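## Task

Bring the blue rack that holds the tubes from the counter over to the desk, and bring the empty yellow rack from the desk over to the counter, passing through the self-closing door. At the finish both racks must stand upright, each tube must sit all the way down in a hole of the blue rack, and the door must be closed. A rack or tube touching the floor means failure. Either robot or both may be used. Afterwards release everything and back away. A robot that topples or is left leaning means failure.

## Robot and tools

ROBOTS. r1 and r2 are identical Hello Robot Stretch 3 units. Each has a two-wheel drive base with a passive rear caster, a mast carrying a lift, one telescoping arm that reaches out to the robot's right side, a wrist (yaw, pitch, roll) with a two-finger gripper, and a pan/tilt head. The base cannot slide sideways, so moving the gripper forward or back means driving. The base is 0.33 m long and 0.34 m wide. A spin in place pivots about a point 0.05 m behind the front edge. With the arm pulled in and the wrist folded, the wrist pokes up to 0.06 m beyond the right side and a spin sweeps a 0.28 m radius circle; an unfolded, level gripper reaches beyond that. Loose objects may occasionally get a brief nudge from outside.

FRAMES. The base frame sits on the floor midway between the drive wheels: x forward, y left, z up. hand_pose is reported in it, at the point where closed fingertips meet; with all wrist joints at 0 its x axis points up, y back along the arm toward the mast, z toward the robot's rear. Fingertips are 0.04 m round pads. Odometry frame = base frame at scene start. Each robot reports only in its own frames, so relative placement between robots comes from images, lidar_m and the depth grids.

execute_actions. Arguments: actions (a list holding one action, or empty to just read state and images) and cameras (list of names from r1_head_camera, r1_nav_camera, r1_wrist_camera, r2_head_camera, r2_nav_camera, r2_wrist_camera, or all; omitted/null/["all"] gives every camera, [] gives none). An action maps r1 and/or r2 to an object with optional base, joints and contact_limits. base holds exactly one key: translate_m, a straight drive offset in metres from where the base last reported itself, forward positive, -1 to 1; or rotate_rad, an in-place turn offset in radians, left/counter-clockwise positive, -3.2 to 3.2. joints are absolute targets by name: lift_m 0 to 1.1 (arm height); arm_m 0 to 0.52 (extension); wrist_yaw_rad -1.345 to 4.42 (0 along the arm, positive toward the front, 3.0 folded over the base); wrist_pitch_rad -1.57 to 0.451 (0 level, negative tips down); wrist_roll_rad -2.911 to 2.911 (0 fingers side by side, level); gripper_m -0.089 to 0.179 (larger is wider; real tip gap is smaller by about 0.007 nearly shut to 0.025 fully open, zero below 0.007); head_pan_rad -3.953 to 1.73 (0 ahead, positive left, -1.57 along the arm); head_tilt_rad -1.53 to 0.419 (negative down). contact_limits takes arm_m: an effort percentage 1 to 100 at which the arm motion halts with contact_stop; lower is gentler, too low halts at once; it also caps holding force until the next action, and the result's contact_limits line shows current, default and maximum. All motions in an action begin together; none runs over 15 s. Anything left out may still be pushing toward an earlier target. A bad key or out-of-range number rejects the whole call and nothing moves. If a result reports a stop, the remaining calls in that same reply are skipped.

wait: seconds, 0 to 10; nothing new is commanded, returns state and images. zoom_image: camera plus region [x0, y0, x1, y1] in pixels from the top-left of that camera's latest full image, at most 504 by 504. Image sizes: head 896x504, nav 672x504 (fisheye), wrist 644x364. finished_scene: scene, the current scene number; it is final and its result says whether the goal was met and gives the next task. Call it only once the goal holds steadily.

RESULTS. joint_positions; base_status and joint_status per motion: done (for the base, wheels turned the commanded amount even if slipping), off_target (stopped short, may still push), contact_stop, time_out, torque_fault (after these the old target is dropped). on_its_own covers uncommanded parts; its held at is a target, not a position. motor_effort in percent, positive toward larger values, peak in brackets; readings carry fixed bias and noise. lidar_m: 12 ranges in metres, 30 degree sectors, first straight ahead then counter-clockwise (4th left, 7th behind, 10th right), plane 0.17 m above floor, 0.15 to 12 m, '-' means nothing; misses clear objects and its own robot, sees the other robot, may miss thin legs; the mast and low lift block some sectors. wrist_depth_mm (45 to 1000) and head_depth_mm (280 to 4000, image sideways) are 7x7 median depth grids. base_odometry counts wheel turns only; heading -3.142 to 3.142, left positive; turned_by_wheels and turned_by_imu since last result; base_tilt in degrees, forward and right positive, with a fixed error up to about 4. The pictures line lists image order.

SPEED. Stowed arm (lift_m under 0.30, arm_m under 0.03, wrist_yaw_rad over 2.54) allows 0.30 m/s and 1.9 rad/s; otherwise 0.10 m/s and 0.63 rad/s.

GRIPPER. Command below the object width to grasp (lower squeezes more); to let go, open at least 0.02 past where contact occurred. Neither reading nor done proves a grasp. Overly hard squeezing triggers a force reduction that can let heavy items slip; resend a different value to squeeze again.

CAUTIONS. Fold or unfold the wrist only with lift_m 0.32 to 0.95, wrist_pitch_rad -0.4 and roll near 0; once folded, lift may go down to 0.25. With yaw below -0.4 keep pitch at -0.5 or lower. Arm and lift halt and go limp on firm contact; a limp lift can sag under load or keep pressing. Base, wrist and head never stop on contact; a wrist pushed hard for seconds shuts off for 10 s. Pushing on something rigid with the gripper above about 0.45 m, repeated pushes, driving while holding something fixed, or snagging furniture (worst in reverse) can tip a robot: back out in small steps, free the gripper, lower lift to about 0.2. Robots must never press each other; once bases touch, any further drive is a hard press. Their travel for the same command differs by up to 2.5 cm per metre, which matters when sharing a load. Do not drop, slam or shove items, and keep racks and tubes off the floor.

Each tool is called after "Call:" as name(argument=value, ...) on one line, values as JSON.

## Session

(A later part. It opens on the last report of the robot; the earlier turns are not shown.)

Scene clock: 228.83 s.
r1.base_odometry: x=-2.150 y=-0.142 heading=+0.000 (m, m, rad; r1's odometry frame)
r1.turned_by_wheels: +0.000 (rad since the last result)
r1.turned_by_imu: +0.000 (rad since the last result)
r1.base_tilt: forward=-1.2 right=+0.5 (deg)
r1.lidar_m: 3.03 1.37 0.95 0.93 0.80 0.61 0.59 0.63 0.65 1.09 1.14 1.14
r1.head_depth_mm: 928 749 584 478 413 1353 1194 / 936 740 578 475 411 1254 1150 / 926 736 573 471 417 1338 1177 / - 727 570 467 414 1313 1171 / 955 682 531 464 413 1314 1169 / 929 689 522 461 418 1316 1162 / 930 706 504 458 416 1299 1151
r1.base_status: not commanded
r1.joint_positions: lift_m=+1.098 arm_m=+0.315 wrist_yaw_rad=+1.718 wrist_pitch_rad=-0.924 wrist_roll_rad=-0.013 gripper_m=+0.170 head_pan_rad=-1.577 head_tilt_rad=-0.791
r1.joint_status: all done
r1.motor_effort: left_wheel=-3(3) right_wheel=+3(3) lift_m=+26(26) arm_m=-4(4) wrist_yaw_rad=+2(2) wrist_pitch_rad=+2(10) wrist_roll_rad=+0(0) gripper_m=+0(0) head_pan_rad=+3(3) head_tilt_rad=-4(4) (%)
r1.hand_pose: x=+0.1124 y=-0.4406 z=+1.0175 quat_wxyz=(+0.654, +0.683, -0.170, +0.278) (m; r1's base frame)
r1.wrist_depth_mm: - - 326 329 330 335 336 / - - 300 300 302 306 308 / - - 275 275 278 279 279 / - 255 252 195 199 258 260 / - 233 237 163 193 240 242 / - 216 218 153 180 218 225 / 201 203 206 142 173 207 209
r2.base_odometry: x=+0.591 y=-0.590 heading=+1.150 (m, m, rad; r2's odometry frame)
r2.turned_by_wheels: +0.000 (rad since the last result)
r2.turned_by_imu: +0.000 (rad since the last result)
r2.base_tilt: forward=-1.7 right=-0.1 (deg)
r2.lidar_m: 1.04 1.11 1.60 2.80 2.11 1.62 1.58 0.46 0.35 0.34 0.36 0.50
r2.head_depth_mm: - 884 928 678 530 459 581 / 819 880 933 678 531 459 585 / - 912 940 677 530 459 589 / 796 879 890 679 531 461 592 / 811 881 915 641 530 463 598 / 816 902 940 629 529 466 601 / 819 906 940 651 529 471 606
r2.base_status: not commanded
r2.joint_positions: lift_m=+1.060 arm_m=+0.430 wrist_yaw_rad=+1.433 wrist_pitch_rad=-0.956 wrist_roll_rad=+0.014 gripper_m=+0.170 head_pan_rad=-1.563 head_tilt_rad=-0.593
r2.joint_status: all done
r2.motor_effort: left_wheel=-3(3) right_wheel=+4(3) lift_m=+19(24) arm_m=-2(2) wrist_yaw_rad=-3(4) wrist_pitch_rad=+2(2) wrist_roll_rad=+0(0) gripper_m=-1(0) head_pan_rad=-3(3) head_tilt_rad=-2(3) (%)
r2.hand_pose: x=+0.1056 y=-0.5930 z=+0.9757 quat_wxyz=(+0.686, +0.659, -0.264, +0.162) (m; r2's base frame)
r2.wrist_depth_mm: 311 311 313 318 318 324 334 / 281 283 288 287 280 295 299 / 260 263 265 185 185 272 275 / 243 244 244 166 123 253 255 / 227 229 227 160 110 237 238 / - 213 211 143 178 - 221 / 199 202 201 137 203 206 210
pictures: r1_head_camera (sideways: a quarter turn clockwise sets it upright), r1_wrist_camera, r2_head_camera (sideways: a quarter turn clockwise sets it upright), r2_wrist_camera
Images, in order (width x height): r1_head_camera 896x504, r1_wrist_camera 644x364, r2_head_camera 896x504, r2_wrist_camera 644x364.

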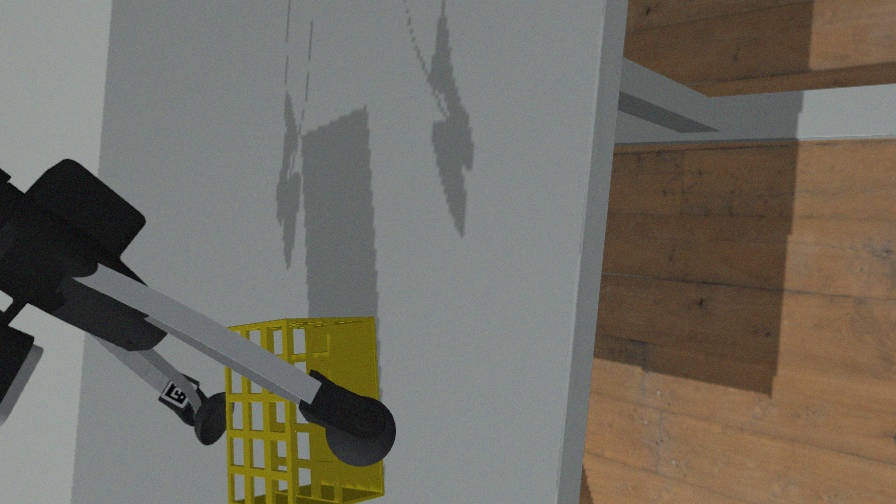

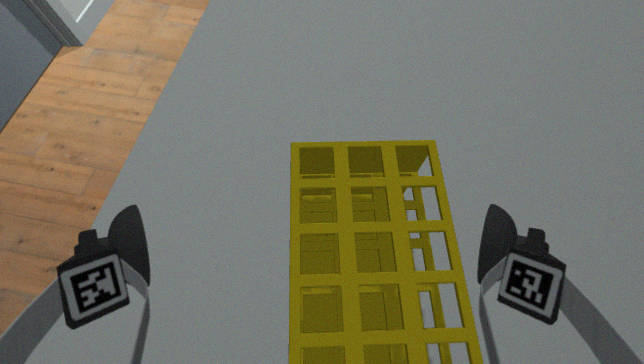

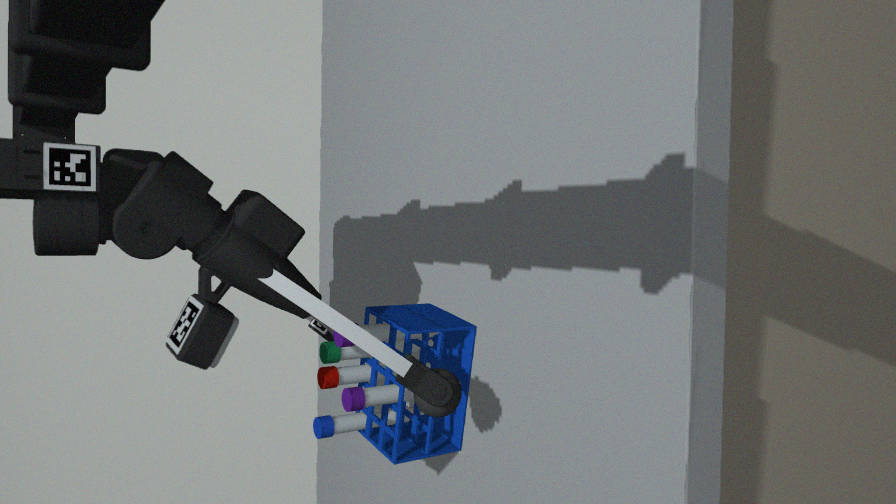

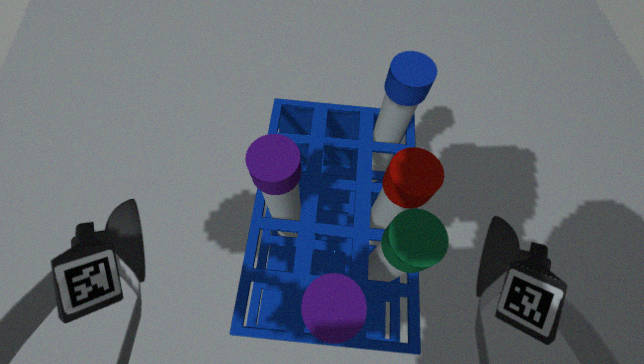

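Call:
execute_actions(actions=[{"r1":{"joints":{"arm_m":0.355}},"r2":{"joints":{"arm_m":0.44,"lift_m":1.045}}}], cameras=[])

Call:
execute_actions(actions=[{"r1":{"joints":{"lift_m":1.075}},"r2":{"joints":{"gripper_m":0.055}}}], cameras=["r1_wrist_camera","r2_wrist_camera"])

Call:
execute_actions(actions=[{"r1":{"joints":{"gripper_m":0.055}},"r2":{"joints":{"lift_m":1.09}}}], cameras=["r1_wrist_camera","r2_wrist_camera","r2_head_camera"])

Scene clock: 242.90 s.
r1.base_odometry: x=-2.150 y=-0.142 heading=+0.000 (m, m, rad; r1's odometry frame)
r1.turned_by_wheels: +0.000 (rad since the last result)
r1.turned_by_imu: -0.001 (rad since the last result)
r1.base_tilt: forward=-1.1 right=+0.5 (deg)
r1.lidar_m: 3.01 1.37 0.94 0.93 0.80 0.61 0.59 0.63 0.65 1.09 1.15 1.14
r1.head_depth_mm: 931 753 585 478 413 1342 1182 / 932 741 578 475 411 1256 1148 / 918 734 573 471 417 1325 1177 / - 725 569 468 415 1314 1167 / 943 693 530 465 412 1322 1165 / 927 684 521 461 419 1313 1159 / 930 703 503 457 416 1309 1157
r1.base_status: not commanded
r1.joint_positions: lift_m=+1.098 arm_m=+0.355 wrist_yaw_rad=+1.718 wrist_pitch_rad=-0.924 wrist_roll_rad=-0.013 gripper_m=+0.170 head_pan_rad=-1.577 head_tilt_rad=-0.791
r1.joint_status: all done
r1.motor_effort: left_wheel=-3(3) right_wheel=+3(3) lift_m=+25(26) arm_m=+3(6) wrist_yaw_rad=+1(2) wrist_pitch_rad=+2(2) wrist_roll_rad=+0(0) gripper_m=+0(1) head_pan_rad=+3(2) head_tilt_rad=-5(4) (%)
r1.hand_pose: x=+0.1124 y=-0.4801 z=+1.0175 quat_wxyz=(+0.654, +0.683, -0.170, +0.278) (m; r1's base frame)
r1.wrist_depth_mm: - - 325 332 331 341 337 / - 304 297 300 303 304 307 / - 271 272 274 276 280 280 / - 252 243 206 254 258 257 / 237 232 194 192 239 244 239 / - 216 151 211 222 221 226 / 201 204 141 198 206 209 209
r2.base_odometry: x=+0.591 y=-0.590 heading=+1.150 (m, m, rad; r2's odometry frame)
r2.turned_by_wheels: +0.000 (rad since the last result)
r2.turned_by_imu: -0.001 (rad since the last result)
r2.base_tilt: forward=-1.7 right=-0.1 (deg)
r2.lidar_m: 1.05 1.11 1.60 2.80 2.11 1.62 1.58 0.47 0.35 0.34 0.36 0.50
r2.head_depth_mm: 772 903 930 677 529 458 583 / 775 879 936 678 529 458 585 / - 909 941 678 530 458 590 / 795 881 846 677 531 460 593 / 811 883 937 640 530 464 597 / 813 900 938 628 530 466 601 / 820 907 940 650 530 471 606
r2.base_status: not commanded
r2.joint_positions: lift_m=+1.045 arm_m=+0.440 wrist_yaw_rad=+1.433 wrist_pitch_rad=-0.956 wrist_roll_rad=+0.014 gripper_m=+0.170 head_pan_rad=-1.563 head_tilt_rad=-0.593
r2.joint_status: all done
r2.motor_effort: left_wheel=-3(3) right_wheel=+4(4) lift_m=+19(20) arm_m=+2(2) wrist_yaw_rad=-4(4) wrist_pitch_rad=+2(2) wrist_roll_rad=+1(0) gripper_m=-1(0) head_pan_rad=-3(3) head_tilt_rad=-3(4) (%)
r2.hand_pose: x=+0.1055 y=-0.6025 z=+0.9607 quat_wxyz=(+0.686, +0.659, -0.264, +0.162) (m; r2's base frame)
r2.wrist_depth_mm: 285 289 290 295 299 301 309 / 263 266 267 271 146 277 279 / 244 245 162 181 167 255 257 / 226 228 144 152 109 236 240 / 212 214 207 143 95 223 221 / - 198 164 88 200 - 209 / 188 189 185 122 190 193 195
pictures: none
No camera images: the call's "cameras" was empty. Leave "cameras" out to get every camera's image.

Scene clock: 244.53 s.
r1.base_odometry: x=-2.150 y=-0.142 heading=+0.000 (m, m, rad; r1's odometry frame)
r1.turned_by_wheels: +0.000 (rad since the last result)
r1.turned_by_imu: +0.000 (rad since the last result)
r1.base_tilt: forward=-1.1 right=+0.6 (deg)
r1.lidar_m: 3.03 1.37 0.94 0.93 0.80 0.61 0.59 0.63 0.65 1.09 1.15 1.14
r1.head_depth_mm: 926 752 582 477 413 1351 1184 / 936 741 580 476 411 1253 1149 / 939 734 573 472 416 1320 1174 / - 703 568 468 415 1323 1169 / 969 690 534 463 413 1323 1171 / 931 707 509 462 419 1303 1164 / 932 701 504 458 416 1302 1152
r1.base_status: not commanded
r1.joint_positions: lift_m=+1.075 arm_m=+0.355 wrist_yaw_rad=+1.718 wrist_pitch_rad=-0.924 wrist_roll_rad=-0.013 gripper_m=+0.170 head_pan_rad=-1.577 head_tilt_rad=-0.791
r1.joint_status: all done
r1.motor_effort: left_wheel=-3(3) right_wheel=+3(3) lift_m=+19(23) arm_m=+3(3) wrist_yaw_rad=+1(1) wrist_pitch_rad=+2(2) wrist_roll_rad=+0(0) gripper_m=+0(0) head_pan_rad=+3(3) head_tilt_rad=-4(4) (%)
r1.hand_pose: x=+0.1123 y=-0.4801 z=+0.9948 quat_wxyz=(+0.654, +0.683, -0.170, +0.278) (m; r1's base frame)
r1.wrist_depth_mm: - 303 293 296 295 302 304 / - 266 266 270 272 276 277 / - 243 166 166 251 251 255 / 227 225 148 185 229 230 234 / 209 209 138 178 213 218 216 / - 194 157 165 195 200 202 / 181 184 121 121 186 190 190
r2.base_odometry: x=+0.591 y=-0.590 heading=+1.150 (m, m, rad; r2's odometry frame)
r2.turned_by_wheels: +0.000 (rad since the last result)
r2.turned_by_imu: +0.000 (rad since the last result)
r2.base_tilt: forward=-1.6 right=-0.1 (deg)
r2.lidar_m: 1.04 1.11 1.60 2.81 2.12 1.62 1.59 0.46 0.35 0.34 0.36 0.50
r2.head_depth_mm: 770 902 927 677 530 459 582 / 776 881 934 678 530 459 585 / - 911 941 679 530 458 590 / 794 882 870 678 531 461 593 / 809 881 938 642 530 464 596 / 815 900 944 632 529 466 602 / 820 909 940 652 530 472 606
r2.base_status: not commanded
r2.joint_positions: lift_m=+1.045 arm_m=+0.440 wrist_yaw_rad=+1.433 wrist_pitch_rad=-0.953 wrist_roll_rad=+0.014 gripper_m=+0.056 head_pan_rad=-1.563 head_tilt_rad=-0.593
r2.joint_status: all done
r2.motor_effort: left_wheel=-4(4) right_wheel=+5(5) lift_m=+19(19) arm_m=+2(1) wrist_yaw_rad=-4(3) wrist_pitch_rad=+1(3) wrist_roll_rad=+0(1) gripper_m=-14(87) head_pan_rad=-3(3) head_tilt_rad=-2(3) (%)
r2.hand_pose: x=+0.1062 y=-0.6026 z=+0.9611 quat_wxyz=(+0.685, +0.658, -0.265, +0.163) (m; r2's base frame)
r2.wrist_depth_mm: 289 291 292 299 299 303 313 / 264 268 269 274 148 278 280 / 244 248 109 168 167 256 259 / 227 230 184 156 111 235 240 / 213 215 161 145 95 221 224 / 199 201 165 89 132 207 208 / 189 190 186 123 191 194 195
pictures: r1_wrist_camera, r2_wrist_camera
Images, in order (width x height): r1_wrist_camera 644x364, r2_wrist_camera 644x364.

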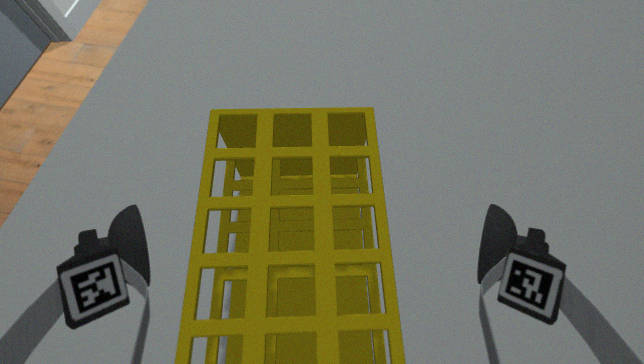

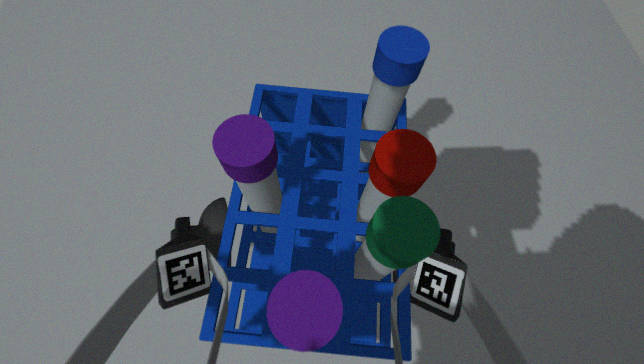

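Scene clock: 246.20 s.
r1.base_odometry: x=-2.150 y=-0.142 heading=-0.001 (m, m, rad; r1's odometry frame)
r1.turned_by_wheels: +0.000 (rad since the last result)
r1.turned_by_imu: -0.001 (rad since the last result)
r1.base_tilt: forward=-1.2 right=+0.5 (deg)
r1.lidar_m: 3.02 1.37 0.95 0.93 0.80 0.61 0.59 0.62 0.65 1.09 1.15 1.14
r1.head_depth_mm: 934 756 585 477 413 1346 1182 / 932 745 580 474 411 1247 1151 / 925 736 577 471 417 1340 1178 / - 724 570 468 414 1333 1159 / 955 668 528 465 414 1313 1158 / 928 754 518 461 419 1310 1172 / 933 704 503 460 418 1311 1154
r1.base_status: not commanded
r1.joint_positions: lift_m=+1.075 arm_m=+0.355 wrist_yaw_rad=+1.721 wrist_pitch_rad=-0.894 wrist_roll_rad=-0.013 gripper_m=+0.056 head_pan_rad=-1.577 head_tilt_rad=-0.791
r1.joint_status: all done
r1.motor_effort: left_wheel=-6(6) right_wheel=+12(12) lift_m=+17(19) arm_m=+3(3) wrist_yaw_rad=+0(1) wrist_pitch_rad=-15(15) wrist_roll_rad=+0(0) gripper_m=-13(90) head_pan_rad=+3(3) head_tilt_rad=-4(4) (%)
r1.hand_pose: x=+0.1189 y=-0.4787 z=+0.9992 quat_wxyz=(+0.649, +0.681, -0.180, +0.289) (m; r1's base frame)
r1.wrist_depth_mm: - - 314 316 317 321 324 / - 284 280 286 287 289 292 / - 255 254 186 261 266 266 / 240 235 218 158 237 244 243 / 216 217 172 145 182 221 224 / 200 200 182 134 166 207 208 / 188 188 185 125 188 192 194
r2.base_odometry: x=+0.591 y=-0.590 heading=+1.150 (m, m, rad; r2's odometry frame)
r2.turned_by_wheels: +0.000 (rad since the last result)
r2.turned_by_imu: +0.000 (rad since the last result)
r2.base_tilt: forward=-1.6 right=-0.1 (deg)
r2.lidar_m: 1.05 1.11 1.59 2.81 2.11 1.62 1.58 0.46 0.35 0.34 0.36 0.50
r2.head_depth_mm: 813 872 931 677 530 458 581 / 807 880 936 675 529 458 586 / - 898 942 677 530 459 589 / 805 - 937 678 530 461 592 / 810 910 648 649 530 463 598 / 814 901 633 628 531 467 602 / 818 907 940 651 531 471 605
r2.base_status: not commanded
r2.joint_positions: lift_m=+1.090 arm_m=+0.440 wrist_yaw_rad=+1.433 wrist_pitch_rad=-0.962 wrist_roll_rad=+0.014 gripper_m=+0.056 head_pan_rad=-1.563 head_tilt_rad=-0.593
r2.joint_status: all done
r2.motor_effort: left_wheel=-3(3) right_wheel=+3(5) lift_m=+26(30) arm_m=+2(1) wrist_yaw_rad=-4(3) wrist_pitch_rad=+5(6) wrist_roll_rad=+0(0) gripper_m=-13(13) head_pan_rad=-3(3) head_tilt_rad=-3(3) (%)
r2.hand_pose: x=+0.1042 y=-0.6024 z=+1.0045 quat_wxyz=(+0.686, +0.659, -0.262, +0.160) (m; r2's base frame)
r2.wrist_depth_mm: 353 346 347 353 359 362 376 / 320 317 320 319 316 330 344 / 292 294 109 168 168 305 308 / 269 272 207 156 109 285 287 / 254 257 150 145 96 266 267 / 239 241 165 89 134 249 250 / 225 226 223 123 228 234 236
pictures: r1_wrist_camera, r2_head_camera (sideways: a quarter turn clockwise sets it upright), r2_wrist_camera
Images, in order (width x height): r1_wrist_camera 644x364, r2_head_camera 896x504, r2_wrist_camera 644x364.

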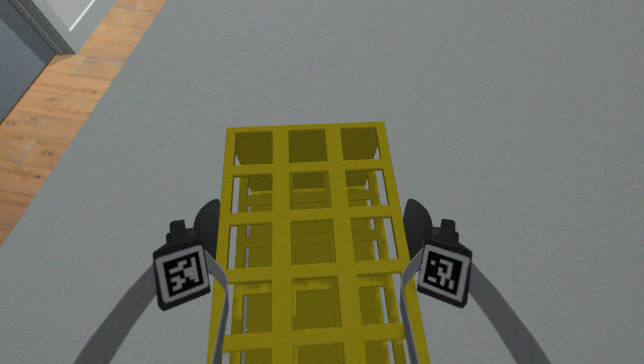

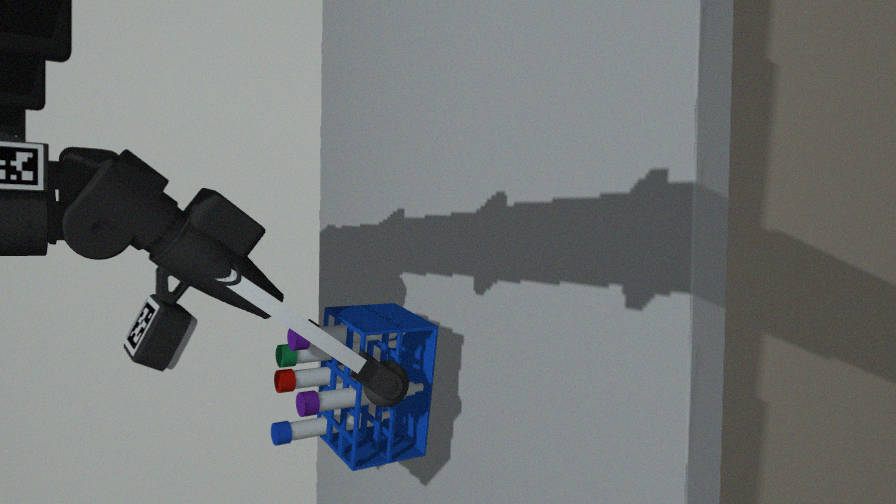

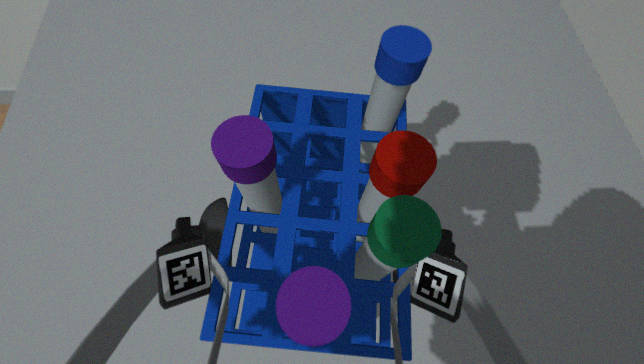

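Call:
execute_actions(actions=[{"r1":{"joints":{"lift_m":1.1,"wrist_pitch_rad":-0.92}},"r2":{"joints":{"arm_m":0.0,"lift_m":1.1}}}], cameras=[])

Call:
execute_actions(actions=[{"r1":{"joints":{"arm_m":0.0}},"r2":{"base":{"rotate_rad":1.57},"joints":{"head_pan_rad":0,"head_tilt_rad":-0.3}}}], cameras=["r2_nav_camera","r1_wrist_camera"])

Call:
execute_actions(actions=[{"r1":{"base":{"translate_m":1.0},"joints":{"head_pan_rad":1.2,"head_tilt_rad":-0.4}}}], cameras=["r1_nav_camera","r1_wrist_camera"])

Scene clock: 294.07 s.
r1.base_odometry: x=-2.150 y=-0.142 heading=+0.000 (m, m, rad; r1's odometry frame)
r1.turned_by_wheels: +0.000 (rad since the last result)
r1.turned_by_imu: -0.001 (rad since the last result)
r1.base_tilt: forward=-1.1 right=+0.5 (deg)
r1.lidar_m: 3.01 1.37 0.94 0.93 0.80 0.61 0.59 0.63 0.65 1.09 1.15 1.14
r1.head_depth_mm: 932 753 584 477 413 1350 1190 / 938 743 579 475 410 1259 1145 / 921 734 573 471 417 1327 1177 / - 722 570 468 416 1313 1173 / 949 671 521 465 413 1319 1163 / 927 739 516 459 419 1310 1157 / 933 704 509 458 417 1302 1156
r1.base_status: not commanded
r1.joint_positions: lift_m=+1.098 arm_m=+0.355 wrist_yaw_rad=+1.721 wrist_pitch_rad=-0.928 wrist_roll_rad=-0.013 gripper_m=+0.055 head_pan_rad=-1.577 head_tilt_rad=-0.791
r1.joint_status: all done
joint sent to its limit — the command would take r1.lift_m past its upper limit, so that joint was sent only as far as its limit.
r1.motor_effort: left_wheel=-3(6) right_wheel=+3(12) lift_m=+26(26) arm_m=+3(3) wrist_yaw_rad=+0(2) wrist_pitch_rad=+4(17) wrist_roll_rad=+0(0) gripper_m=-10(13) head_pan_rad=+2(3) head_tilt_rad=-4(4) (%)
r1.hand_pose: x=+0.1114 y=-0.4799 z=+1.0170 quat_wxyz=(+0.654, +0.684, -0.168, +0.277) (m; r1's base frame)
r1.wrist_depth_mm: - - 325 328 330 334 336 / - 299 297 297 300 303 302 / - 269 272 185 273 277 278 / - 250 219 189 251 255 257 / 236 234 178 148 176 239 239 / 217 219 172 166 169 222 224 / 204 205 186 127 202 208 209
r2.base_odometry: x=+0.591 y=-0.590 heading=+1.150 (m, m, rad; r2's odometry frame)
r2.turned_by_wheels: +0.000 (rad since the last result)
r2.turned_by_imu: -0.002 (rad since the last result)
r2.base_tilt: forward=-1.7 right=-0.2 (deg)
r2.lidar_m: 1.04 1.11 1.60 2.81 2.12 1.62 1.58 0.47 0.35 0.34 0.36 0.50
r2.head_depth_mm: - - - - - 459 584 / - - - - - - 606 / - - - - - - 629 / 807 903 946 664 - - 614 / 809 895 939 678 - - 640 / 816 901 940 706 - - - / 820 910 941 737 - - -
r2.base_status: not commanded
r2.joint_positions: lift_m=+1.099 arm_m=+0.001 wrist_yaw_rad=+1.433 wrist_pitch_rad=-0.962 wrist_roll_rad=+0.014 gripper_m=+0.056 head_pan_rad=-1.563 head_tilt_rad=-0.593
r2.joint_status: all done
r2.motor_effort: left_wheel=-3(2) right_wheel=+3(3) lift_m=+26(27) arm_m=-2(1) wrist_yaw_rad=-3(3) wrist_pitch_rad=+6(6) wrist_roll_rad=+1(1) gripper_m=-12(14) head_pan_rad=-3(3) head_tilt_rad=-3(2) (%)
r2.hand_pose: x=+0.1041 y=-0.1637 z=+1.0136 quat_wxyz=(+0.686, +0.659, -0.262, +0.160) (m; r2's base frame)
r2.wrist_depth_mm: - - - - 381 376 379 / - - - - 148 340 351 / - - 167 169 171 316 321 / - - - 157 111 294 299 / - - 151 144 96 279 279 / - - 165 89 133 262 260 / - - 175 85 425 250 245
pictures: none
No camera images: the call's "cameras" was empty. Leave "cameras" out to get every camera's image.

Scene clock: 297.90 s.
r1.base_odometry: x=-2.150 y=-0.142 heading=+0.000 (m, m, rad; r1's odometry frame)
r1.turned_by_wheels: +0.000 (rad since the last result)
r1.turned_by_imu: +0.000 (rad since the last result)
r1.base_tilt: forward=-1.1 right=+0.6 (deg)
r1.lidar_m: 3.02 1.37 0.95 0.93 0.80 0.61 0.59 0.62 0.65 1.09 1.15 1.14
r1.head_depth_mm: - - - 465 405 1337 1186 / - - - - - 1249 1152 / - - - - - 1338 1175 / - 697 605 - - 1328 1171 / 935 720 581 - - 1271 1165 / 929 712 570 - - - - / 931 705 589 - - - -
r1.base_status: not commanded
r1.joint_positions: lift_m=+1.098 arm_m=+0.000 wrist_yaw_rad=+1.721 wrist_pitch_rad=-0.928 wrist_roll_rad=-0.013 gripper_m=+0.055 head_pan_rad=-1.577 head_tilt_rad=-0.791
r1.joint_status: all done
r1.motor_effort: left_wheel=-2(2) right_wheel=+3(3) lift_m=+26(26) arm_m=-4(5) wrist_yaw_rad=-1(0) wrist_pitch_rad=+5(4) wrist_roll_rad=+0(0) gripper_m=-11(10) head_pan_rad=+2(4) head_tilt_rad=-5(4) (%)
r1.hand_pose: x=+0.1114 y=-0.1254 z=+1.0169 quat_wxyz=(+0.654, +0.684, -0.168, +0.277) (m; r1's base frame)
r1.wrist_depth_mm: - - - - - 347 337 / - - - - - 316 307 / - - - 184 - 292 280 / - - 219 189 - 274 259 / - - 177 148 177 257 241 / - - 172 166 170 228 226 / - - 173 127 - - 211
r2.base_odometry: x=+0.591 y=-0.590 heading=+2.720 (m, m, rad; r2's odometry frame)
r2.turned_by_wheels: +1.570 (rad since the last result)
r2.turned_by_imu: +1.562 (rad since the last result)
r2.base_tilt: forward=-1.8 right=-0.3 (deg)
r2.lidar_m: 2.80 2.12 1.62 1.58 0.47 0.35 0.34 0.36 0.50 1.05 1.10 1.58
r2.head_depth_mm: 2469 2603 2773 2967 2655 1965 1535 / 2473 2607 2765 2942 2674 1965 1540 / 2487 2627 2762 2967 2692 1954 1539 / 2497 2624 2788 2968 2718 1959 1534 / 2520 2661 2838 3013 2692 1958 1530 / 2505 2647 2818 2993 2729 1962 1549 / 2509 2655 2826 2999 2684 1957 1540
r2.base_status: done
r2.joint_positions: lift_m=+1.099 arm_m=+0.001 wrist_yaw_rad=+1.433 wrist_pitch_rad=-0.963 wrist_roll_rad=+0.014 gripper_m=+0.056 head_pan_rad=-0.007 head_tilt_rad=-0.310
r2.joint_status: all done
r2.motor_effort: left_wheel=-4(8) right_wheel=+4(9) lift_m=+26(26) arm_m=-2(2) wrist_yaw_rad=-3(3) wrist_pitch_rad=+6(6) wrist_roll_rad=+0(1) gripper_m=-13(13) head_pan_rad=+4(50) head_tilt_rad=+5(22) (%)
r2.hand_pose: x=+0.1040 y=-0.1637 z=+1.0136 quat_wxyz=(+0.686, +0.659, -0.262, +0.160) (m; r2's base frame)
r2.wrist_depth_mm: - - - - - - 920 / - - - - 148 - 919 / - - 167 169 170 - 950 / - - - 156 111 - 945 / - - 151 145 96 - 970 / - - 165 89 133 - 943 / - - 174 85 - - 960
pictures: r1_wrist_camera, r2_nav_camera (sideways: a quarter turn counterclockwise sets it upright)
Images, in order (width x height): r1_wrist_camera 644x364, r2_nav_camera 672x504.

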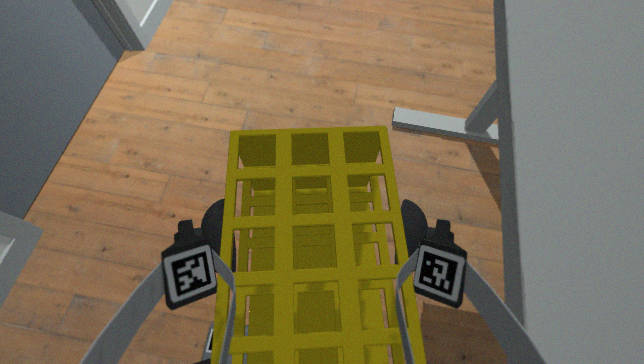

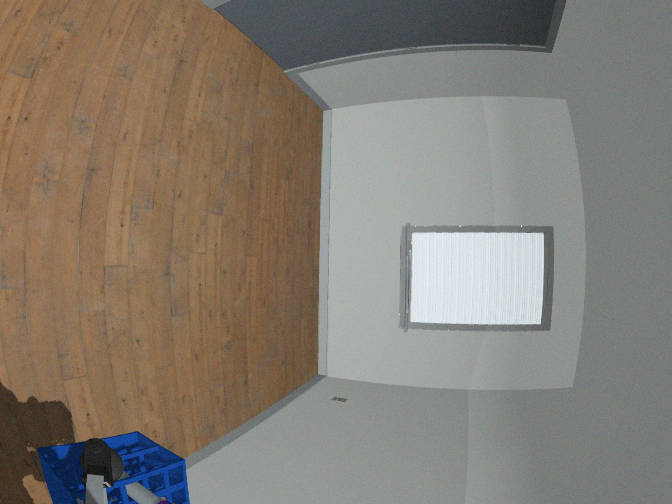

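Scene clock: 309.30 s.
r1.base_odometry: x=-1.150 y=-0.142 heading=+0.000 (m, m, rad; r1's odometry frame)
r1.turned_by_wheels: +0.000 (rad since the last result)
r1.turned_by_imu: -0.005 (rad since the last result)
r1.base_tilt: forward=-1.1 right=+0.6 (deg)
r1.lidar_m: 2.17 1.20 0.89 0.89 1.01 1.32 1.59 1.40 1.17 0.68 1.20 1.70
r1.head_depth_mm: 865 930 1011 1109 1222 1360 1449 / 837 899 982 1064 1165 1292 1386 / 807 872 936 1018 1116 1229 1353 / 784 839 901 978 1073 1167 1289 / 754 808 864 936 1022 1112 1229 / 752 802 874 955 1030 1139 1252 / 788 835 892 960 1034 1122 1227
r1.base_status: done
r1.joint_positions: lift_m=+1.098 arm_m=+0.000 wrist_yaw_rad=+1.721 wrist_pitch_rad=-0.928 wrist_roll_rad=-0.013 gripper_m=+0.055 head_pan_rad=+1.193 head_tilt_rad=-0.409
r1.joint_status: all done
r1.motor_effort: left_wheel=-2(3) right_wheel=+2(8) lift_m=+26(26) arm_m=-4(4) wrist_yaw_rad=+0(1) wrist_pitch_rad=+4(5) wrist_roll_rad=+0(0) gripper_m=-11(11) head_pan_rad=+2(39) head_tilt_rad=+4(25) (%)
r1.hand_pose: x=+0.1113 y=-0.1254 z=+1.0169 quat_wxyz=(+0.654, +0.684, -0.168, +0.277) (m; r1's base frame)
r1.wrist_depth_mm: - - - - - - - / - - - - - - - / - - - 185 - - - / - - 219 189 - - - / - - 177 148 176 - - / - - 173 166 169 - - / - - 174 128 - - -
r2.base_odometry: x=+0.591 y=-0.590 heading=+2.720 (m, m, rad; r2's odometry frame)
r2.turned_by_wheels: +0.000 (rad since the last result)
r2.turned_by_imu: -0.003 (rad since the last result)
r2.base_tilt: forward=-1.6 right=-0.2 (deg)
r2.lidar_m: 2.81 2.13 1.62 1.58 0.47 0.35 0.34 0.36 0.50 1.04 1.10 1.58
r2.head_depth_mm: 2461 2609 2770 2925 2668 1965 1533 / 2472 2602 2773 2947 2688 1950 1534 / 2460 2610 2800 2958 2702 1960 1533 / 2507 2624 2800 2970 2690 1953 1531 / 2480 2649 2799 2996 2705 1953 1533 / 2507 2627 2831 3021 2687 1960 1544 / 2518 2684 2823 3014 2712 1963 1545
r2.base_status: not commanded
r2.joint_positions: lift_m=+1.099 arm_m=+0.001 wrist_yaw_rad=+1.433 wrist_pitch_rad=-0.963 wrist_roll_rad=+0.014 gripper_m=+0.056 head_pan_rad=-0.007 head_tilt_rad=-0.310
r2.joint_status: not commanded
r2.motor_effort: left_wheel=-3(3) right_wheel=+4(4) lift_m=+26(26) arm_m=-2(2) wrist_yaw_rad=-2(3) wrist_pitch_rad=+6(6) wrist_roll_rad=+1(1) gripper_m=-13(13) head_pan_rad=+4(4) head_tilt_rad=+4(4) (%)
r2.hand_pose: x=+0.1040 y=-0.1637 z=+1.0136 quat_wxyz=(+0.686, +0.659, -0.262, +0.160) (m; r2's base frame)
r2.wrist_depth_mm: - - - - - - 911 / - - - - 148 - 928 / - - 167 169 170 - 921 / - - - 157 111 - 936 / - - 150 145 96 - 950 / - - 165 89 132 - 965 / - - 174 85 - - 967
pictures: r1_nav_camera (sideways: a quarter turn counterclockwise sets it upright), r1_wrist_camera
Images, in order (width x height): r1_nav_camera 672x504, r1_wrist_camera 644x364.

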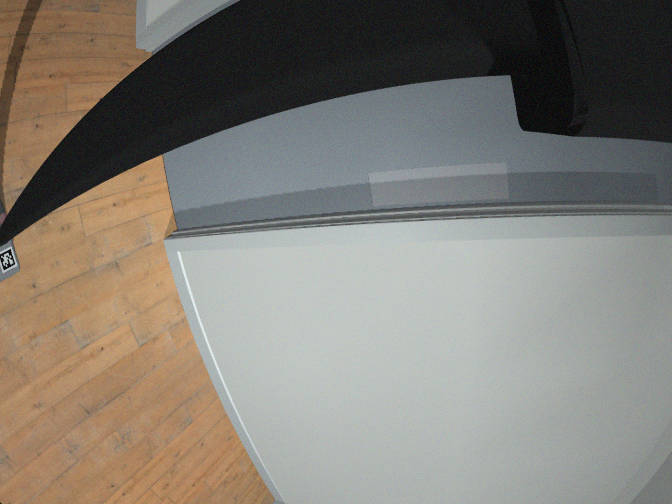

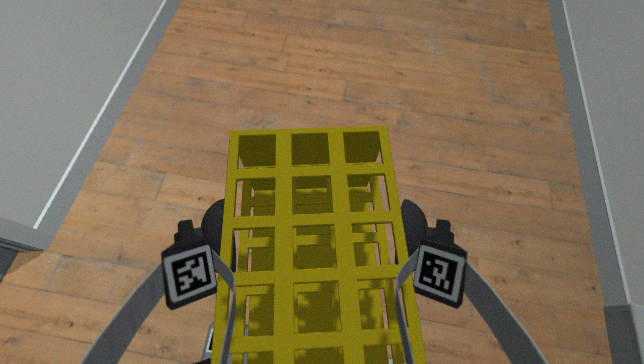

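Call:
execute_actions(actions=[{"r1":{"base":{"translate_m":-0.17},"joints":{"wrist_yaw_rad":0.1,"lift_m":1.0}},"r2":{"base":{"translate_m":0.9},"joints":{"lift_m":1.0}}}], cameras=[])

Call:
execute_actions(actions=[{"r1":{"base":{"rotate_rad":1.57},"joints":{"head_pan_rad":0,"head_tilt_rad":-0.7}}}], cameras=["r1_nav_camera","r2_nav_camera"])

Scene clock: 346.17 s.
r1.base_odometry: x=-1.320 y=-0.142 heading=+0.000 (m, m, rad; r1's odometry frame)
r1.turned_by_wheels: +0.000 (rad since the last result)
r1.turned_by_imu: -0.001 (rad since the last result)
r1.base_tilt: forward=-1.1 right=+0.4 (deg)
r1.lidar_m: 2.34 1.20 0.94 0.97 1.03 1.33 1.42 1.25 1.16 0.68 1.19 1.70
r1.head_depth_mm: 873 940 1019 1120 1235 1364 1467 / 844 906 988 1071 1185 1308 1406 / 813 874 950 1032 1123 1245 1354 / 808 862 926 992 1084 1188 1300 / 843 894 963 1040 1131 1224 1329 / 818 871 929 1002 1081 1189 1300 / 791 846 902 966 1042 1137 1243
r1.base_status: done
r1.joint_positions: lift_m=+1.000 arm_m=+0.000 wrist_yaw_rad=+0.106 wrist_pitch_rad=-0.967 wrist_roll_rad=-0.013 gripper_m=+0.055 head_pan_rad=+1.193 head_tilt_rad=-0.409
r1.joint_status: all done
r1.motor_effort: left_wheel=-1(7) right_wheel=+0(5) lift_m=+19(26) arm_m=-1(4) wrist_yaw_rad=-5(6) wrist_pitch_rad=+27(27) wrist_roll_rad=+0(0) gripper_m=-12(12) head_pan_rad=+3(3) head_tilt_rad=+4(4) (%)
r1.hand_pose: x=-0.0083 y=-0.2699 z=+0.9142 quat_wxyz=(+0.647, +0.363, -0.603, -0.293) (m; r1's base frame)
r1.wrist_depth_mm: 171 171 174 174 176 178 180 / 180 164 163 162 162 165 165 / - - - 169 166 157 156 / - - 219 190 - - - / - - 177 149 - - - / - - 166 164 170 - - / 952 947 194 127 953 989 998
r2.base_odometry: x=-0.230 y=-0.221 heading=+2.720 (m, m, rad; r2's odometry frame)
r2.turned_by_wheels: +0.000 (rad since the last result)
r2.turned_by_imu: -0.004 (rad since the last result)
r2.base_tilt: forward=-1.7 right=-0.1 (deg)
r2.lidar_m: 1.91 2.02 1.57 1.52 1.62 1.28 1.24 1.30 1.12 1.10 1.16 1.65
r2.head_depth_mm: 1647 1744 1842 1967 2097 1952 1533 / 1650 1746 1858 1974 2120 1956 1539 / 1657 1752 1849 1985 2129 1963 1538 / 1661 1751 1847 1987 2124 1970 1538 / 1658 1753 1862 1995 2132 1959 1537 / 1667 1770 1889 1996 2140 1946 1534 / 1677 1768 1887 2018 2163 1956 1543
r2.base_status: done
r2.joint_positions: lift_m=+1.000 arm_m=+0.001 wrist_yaw_rad=+1.433 wrist_pitch_rad=-0.963 wrist_roll_rad=+0.014 gripper_m=+0.056 head_pan_rad=-0.007 head_tilt_rad=-0.310
r2.joint_status: all done
r2.motor_effort: left_wheel=-4(5) right_wheel=+3(8) lift_m=+20(21) arm_m=-2(2) wrist_yaw_rad=-2(3) wrist_pitch_rad=+6(6) wrist_roll_rad=+0(1) gripper_m=-13(13) head_pan_rad=+5(4) head_tilt_rad=+4(4) (%)
r2.hand_pose: x=+0.1039 y=-0.1637 z=+0.9147 quat_wxyz=(+0.686, +0.659, -0.262, +0.160) (m; r2's base frame)
r2.wrist_depth_mm: - - - - - - 982 / - - - - 147 - - / - - 167 169 170 - - / - - - 157 111 - - / - - 150 145 96 - - / - - 165 89 133 - - / 928 921 157 104 922 958 970
pictures: none
No camera images: the call's "cameras" was empty. Leave "cameras" out to get every camera's image.

Scene clock: 349.60 s.
r1.base_odometry: x=-1.320 y=-0.142 heading=+1.569 (m, m, rad; r1's odometry frame)
r1.turned_by_wheels: +1.570 (rad since the last result)
r1.turned_by_imu: +1.568 (rad since the last result)
r1.base_tilt: forward=-1.1 right=+0.5 (deg)
r1.lidar_m: 0.97 1.02 1.32 1.42 1.49 1.16 0.68 1.19 1.68 2.34 1.21 0.94
r1.head_depth_mm: 812 906 1005 1104 1232 1397 1234 / 819 913 1027 1178 1344 1419 1238 / 823 914 1035 1189 1383 1403 1221 / 828 917 1045 1199 1406 1386 1218 / 833 928 1045 1206 1427 1399 1207 / 833 932 1053 1216 1427 1387 1203 / 838 936 1059 1224 1448 1366 1198
r1.base_status: done
r1.joint_positions: lift_m=+1.000 arm_m=+0.000 wrist_yaw_rad=+0.098 wrist_pitch_rad=-0.937 wrist_roll_rad=-0.012 gripper_m=+0.055 head_pan_rad=+0.007 head_tilt_rad=-0.691
r1.joint_status: all done
r1.motor_effort: left_wheel=-3(9) right_wheel=+4(11) lift_m=+19(19) arm_m=-1(1) wrist_yaw_rad=+1(5) wrist_pitch_rad=+9(27) wrist_roll_rad=+0(0) gripper_m=-11(12) head_pan_rad=-3(35) head_tilt_rad=-4(25) (%)
r1.hand_pose: x=-0.0086 y=-0.2767 z=+0.9182 quat_wxyz=(+0.650, +0.352, -0.610, -0.286) (m; r1's base frame)
r1.wrist_depth_mm: 963 - - - - - - / 999 - - - - - - / 991 - - - - - - / - - - 157 - - - / - - 178 178 179 - - / - - 173 136 170 - - / 991 971 187 127 197 975 -
r2.base_odometry: x=-0.230 y=-0.221 heading=+2.720 (m, m, rad; r2's odometry frame)
r2.turned_by_wheels: +0.000 (rad since the last result)
r2.turned_by_imu: -0.001 (rad since the last result)
r2.base_tilt: forward=-1.6 right=-0.2 (deg)
r2.lidar_m: 1.91 2.01 1.57 1.53 1.61 1.28 1.24 1.30 1.13 1.10 1.16 1.66
r2.head_depth_mm: 1647 1729 1846 1968 2098 1949 1537 / 1651 1740 1854 1972 2118 1950 1537 / 1650 1743 1852 1982 2123 1949 1537 / 1662 1759 1863 1986 2121 1954 1541 / 1662 1757 1867 1984 2138 1953 1542 / 1673 1782 1889 1997 2131 1969 1529 / 1687 1777 1878 2014 2170 1950 1535
r2.base_status: not commanded
r2.joint_positions: lift_m=+1.000 arm_m=+0.001 wrist_yaw_rad=+1.433 wrist_pitch_rad=-0.963 wrist_roll_rad=+0.014 gripper_m=+0.056 head_pan_rad=-0.007 head_tilt_rad=-0.310
r2.joint_status: not commanded
r2.motor_effort: left_wheel=-3(3) right_wheel=+3(3) lift_m=+20(20) arm_m=-2(2) wrist_yaw_rad=-3(2) wrist_pitch_rad=+6(6) wrist_roll_rad=+1(1) gripper_m=-14(13) head_pan_rad=+4(4) head_tilt_rad=+4(4) (%)
r2.hand_pose: x=+0.1039 y=-0.1637 z=+0.9147 quat_wxyz=(+0.686, +0.659, -0.262, +0.160) (m; r2's base frame)
r2.wrist_depth_mm: - - - - - - 996 / - - - - 148 - - / - - 167 168 170 - - / - - - 157 111 - - / - - 151 144 96 - - / - - 165 89 133 - - / 918 928 158 84 943 951 974
pictures: r1_nav_camera (sideways: a quarter turn counterclockwise sets it upright), r2_nav_camera (sideways: a quarter turn counterclockwise sets it upright)
Images, in order (width x height): r1_nav_camera 672x504, r2_nav_camera 672x504.

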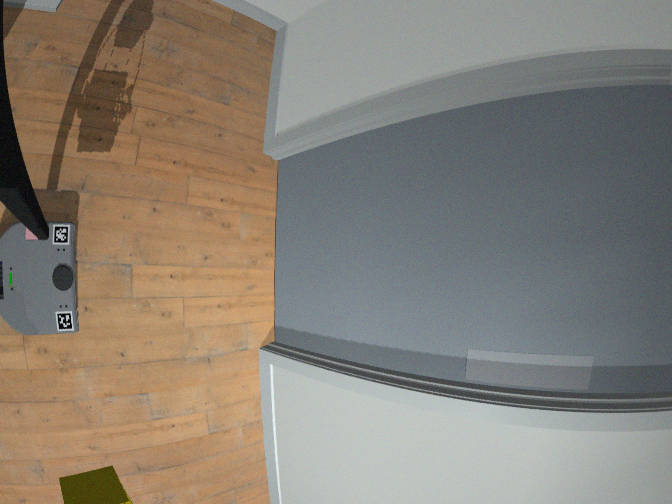

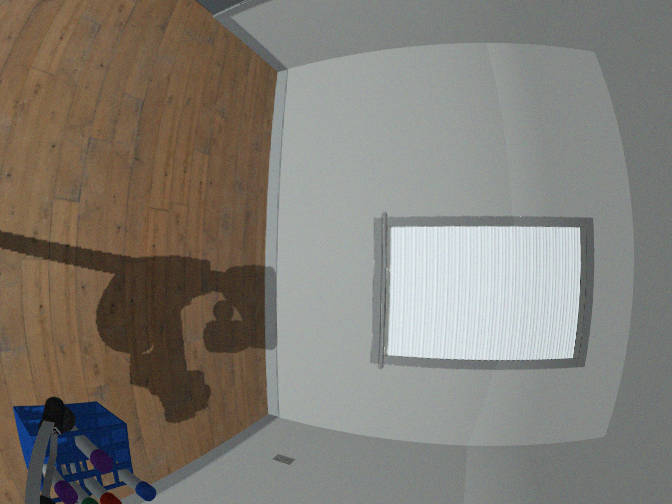

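Call:
execute_actions(actions=[{"r1":{"joints":{"head_pan_rad":-1.2,"head_tilt_rad":-1.0}},"r2":{"joints":{"head_pan_rad":-0.8,"head_tilt_rad":-0.9}}}], cameras=["r1_wrist_camera","r1_nav_camera","r2_wrist_camera","r2_nav_camera"])

Scene clock: 367.27 s.
r1.base_odometry: x=-1.320 y=-0.142 heading=+1.569 (m, m, rad; r1's odometry frame)
r1.turned_by_wheels: +0.000 (rad since the last result)
r1.turned_by_imu: -0.001 (rad since the last result)
r1.base_tilt: forward=-1.1 right=+0.7 (deg)
r1.lidar_m: 0.97 1.02 1.32 1.42 1.49 1.16 0.68 1.19 1.68 2.35 1.21 0.94
r1.head_depth_mm: 2195 2023 - 435 - 1219 1137 / 2230 2021 1736 444 393 1240 1135 / 2280 2003 1721 1561 1312 1235 1147 / 2112 1992 1725 1516 1362 1224 1152 / 1744 1923 1743 1512 1351 1218 1114 / 1467 1663 1709 1517 1346 1223 1104 / 1276 1416 1568 1501 1339 1212 1108
r1.base_status: not commanded
r1.joint_positions: lift_m=+1.000 arm_m=+0.000 wrist_yaw_rad=+0.098 wrist_pitch_rad=-0.937 wrist_roll_rad=-0.012 gripper_m=+0.055 head_pan_rad=-1.193 head_tilt_rad=-0.987
r1.joint_status: all done
r1.motor_effort: left_wheel=-3(3) right_wheel=+4(4) lift_m=+19(19) arm_m=-1(0) wrist_yaw_rad=+2(1) wrist_pitch_rad=+9(9) wrist_roll_rad=+0(0) gripper_m=-11(11) head_pan_rad=-3(40) head_tilt_rad=-7(29) (%)
r1.hand_pose: x=-0.0086 y=-0.2767 z=+0.9182 quat_wxyz=(+0.650, +0.352, -0.610, -0.286) (m; r1's base frame)
r1.wrist_depth_mm: 999 - - - - - - / 970 - - - - - - / 996 - - - - - - / - - - 157 - - - / - - 177 177 180 - - / - - 172 136 169 - - / 984 980 187 127 198 991 -
r2.base_odometry: x=-0.230 y=-0.221 heading=+2.720 (m, m, rad; r2's odometry frame)
r2.turned_by_wheels: +0.000 (rad since the last result)
r2.turned_by_imu: -0.001 (rad since the last result)
r2.base_tilt: forward=-1.6 right=-0.2 (deg)
r2.lidar_m: 1.91 2.02 1.57 1.53 1.61 1.28 1.24 1.30 1.12 1.10 1.16 1.66
r2.head_depth_mm: 1112 1247 1412 1571 - - 1126 / 1205 1373 1574 1660 342 340 1131 / 1330 1522 1793 1665 378 351 1132 / 1477 1711 1909 1661 394 814 1136 / 1659 1969 1960 1665 1409 1271 1132 / 1887 2213 1964 1663 1438 1267 1134 / 1885 2135 1963 1658 1439 1265 1134
r2.base_status: not commanded
r2.joint_positions: lift_m=+1.000 arm_m=+0.001 wrist_yaw_rad=+1.433 wrist_pitch_rad=-0.963 wrist_roll_rad=+0.014 gripper_m=+0.056 head_pan_rad=-0.793 head_tilt_rad=-0.888
r2.joint_status: all done
r2.motor_effort: left_wheel=-3(3) right_wheel=+3(3) lift_m=+20(20) arm_m=-2(2) wrist_yaw_rad=-3(3) wrist_pitch_rad=+6(6) wrist_roll_rad=+1(1) gripper_m=-14(12) head_pan_rad=-4(48) head_tilt_rad=-5(31) (%)
r2.hand_pose: x=+0.1039 y=-0.1637 z=+0.9147 quat_wxyz=(+0.686, +0.659, -0.262, +0.160) (m; r2's base frame)
r2.wrist_depth_mm: - - - - - - 973 / - - - - 148 - - / - - 168 169 171 - - / - - - 156 111 - - / - - 151 145 96 - - / - - 166 89 132 - - / 904 913 157 85 938 955 937
pictures: r1_nav_camera (sideways: a quarter turn counterclockwise sets it upright), r1_wrist_camera, r2_nav_camera (sideways: a quarter turn counterclockwise sets it upright), r2_wrist_camera
Images, in order (width x height): r1_nav_camera 672x504, r1_wrist_camera 644x364, r2_nav_camera 672x504, r2_wrist_camera 644x364.

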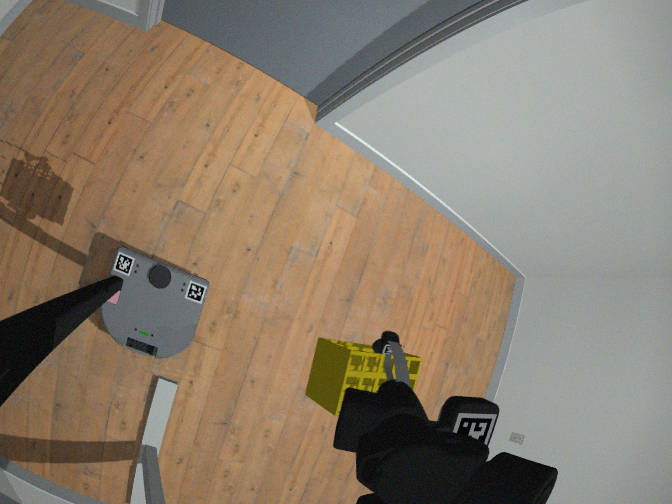

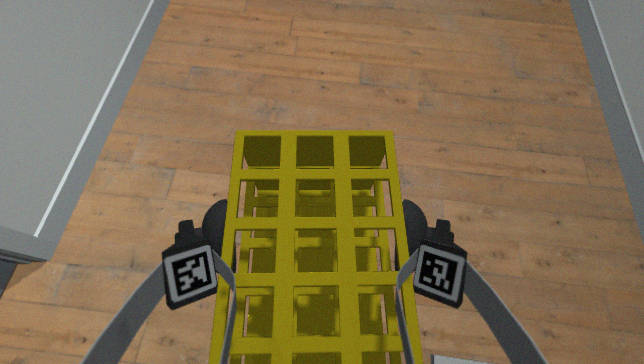

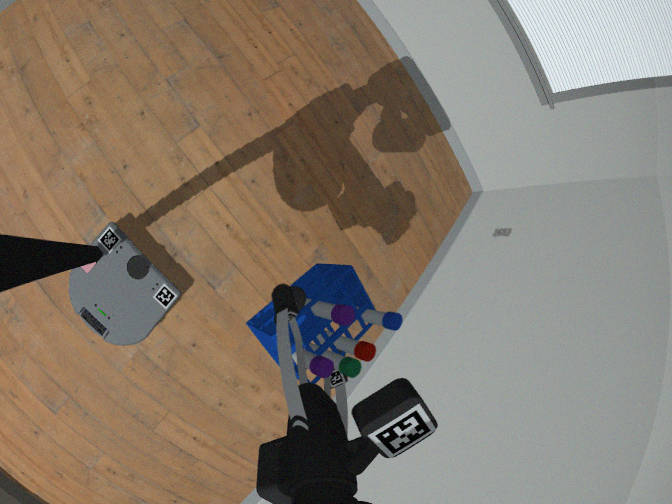

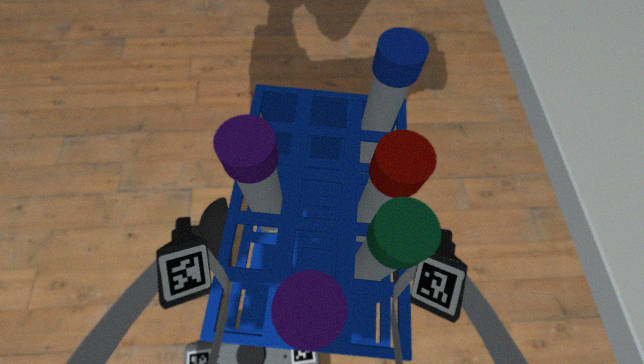

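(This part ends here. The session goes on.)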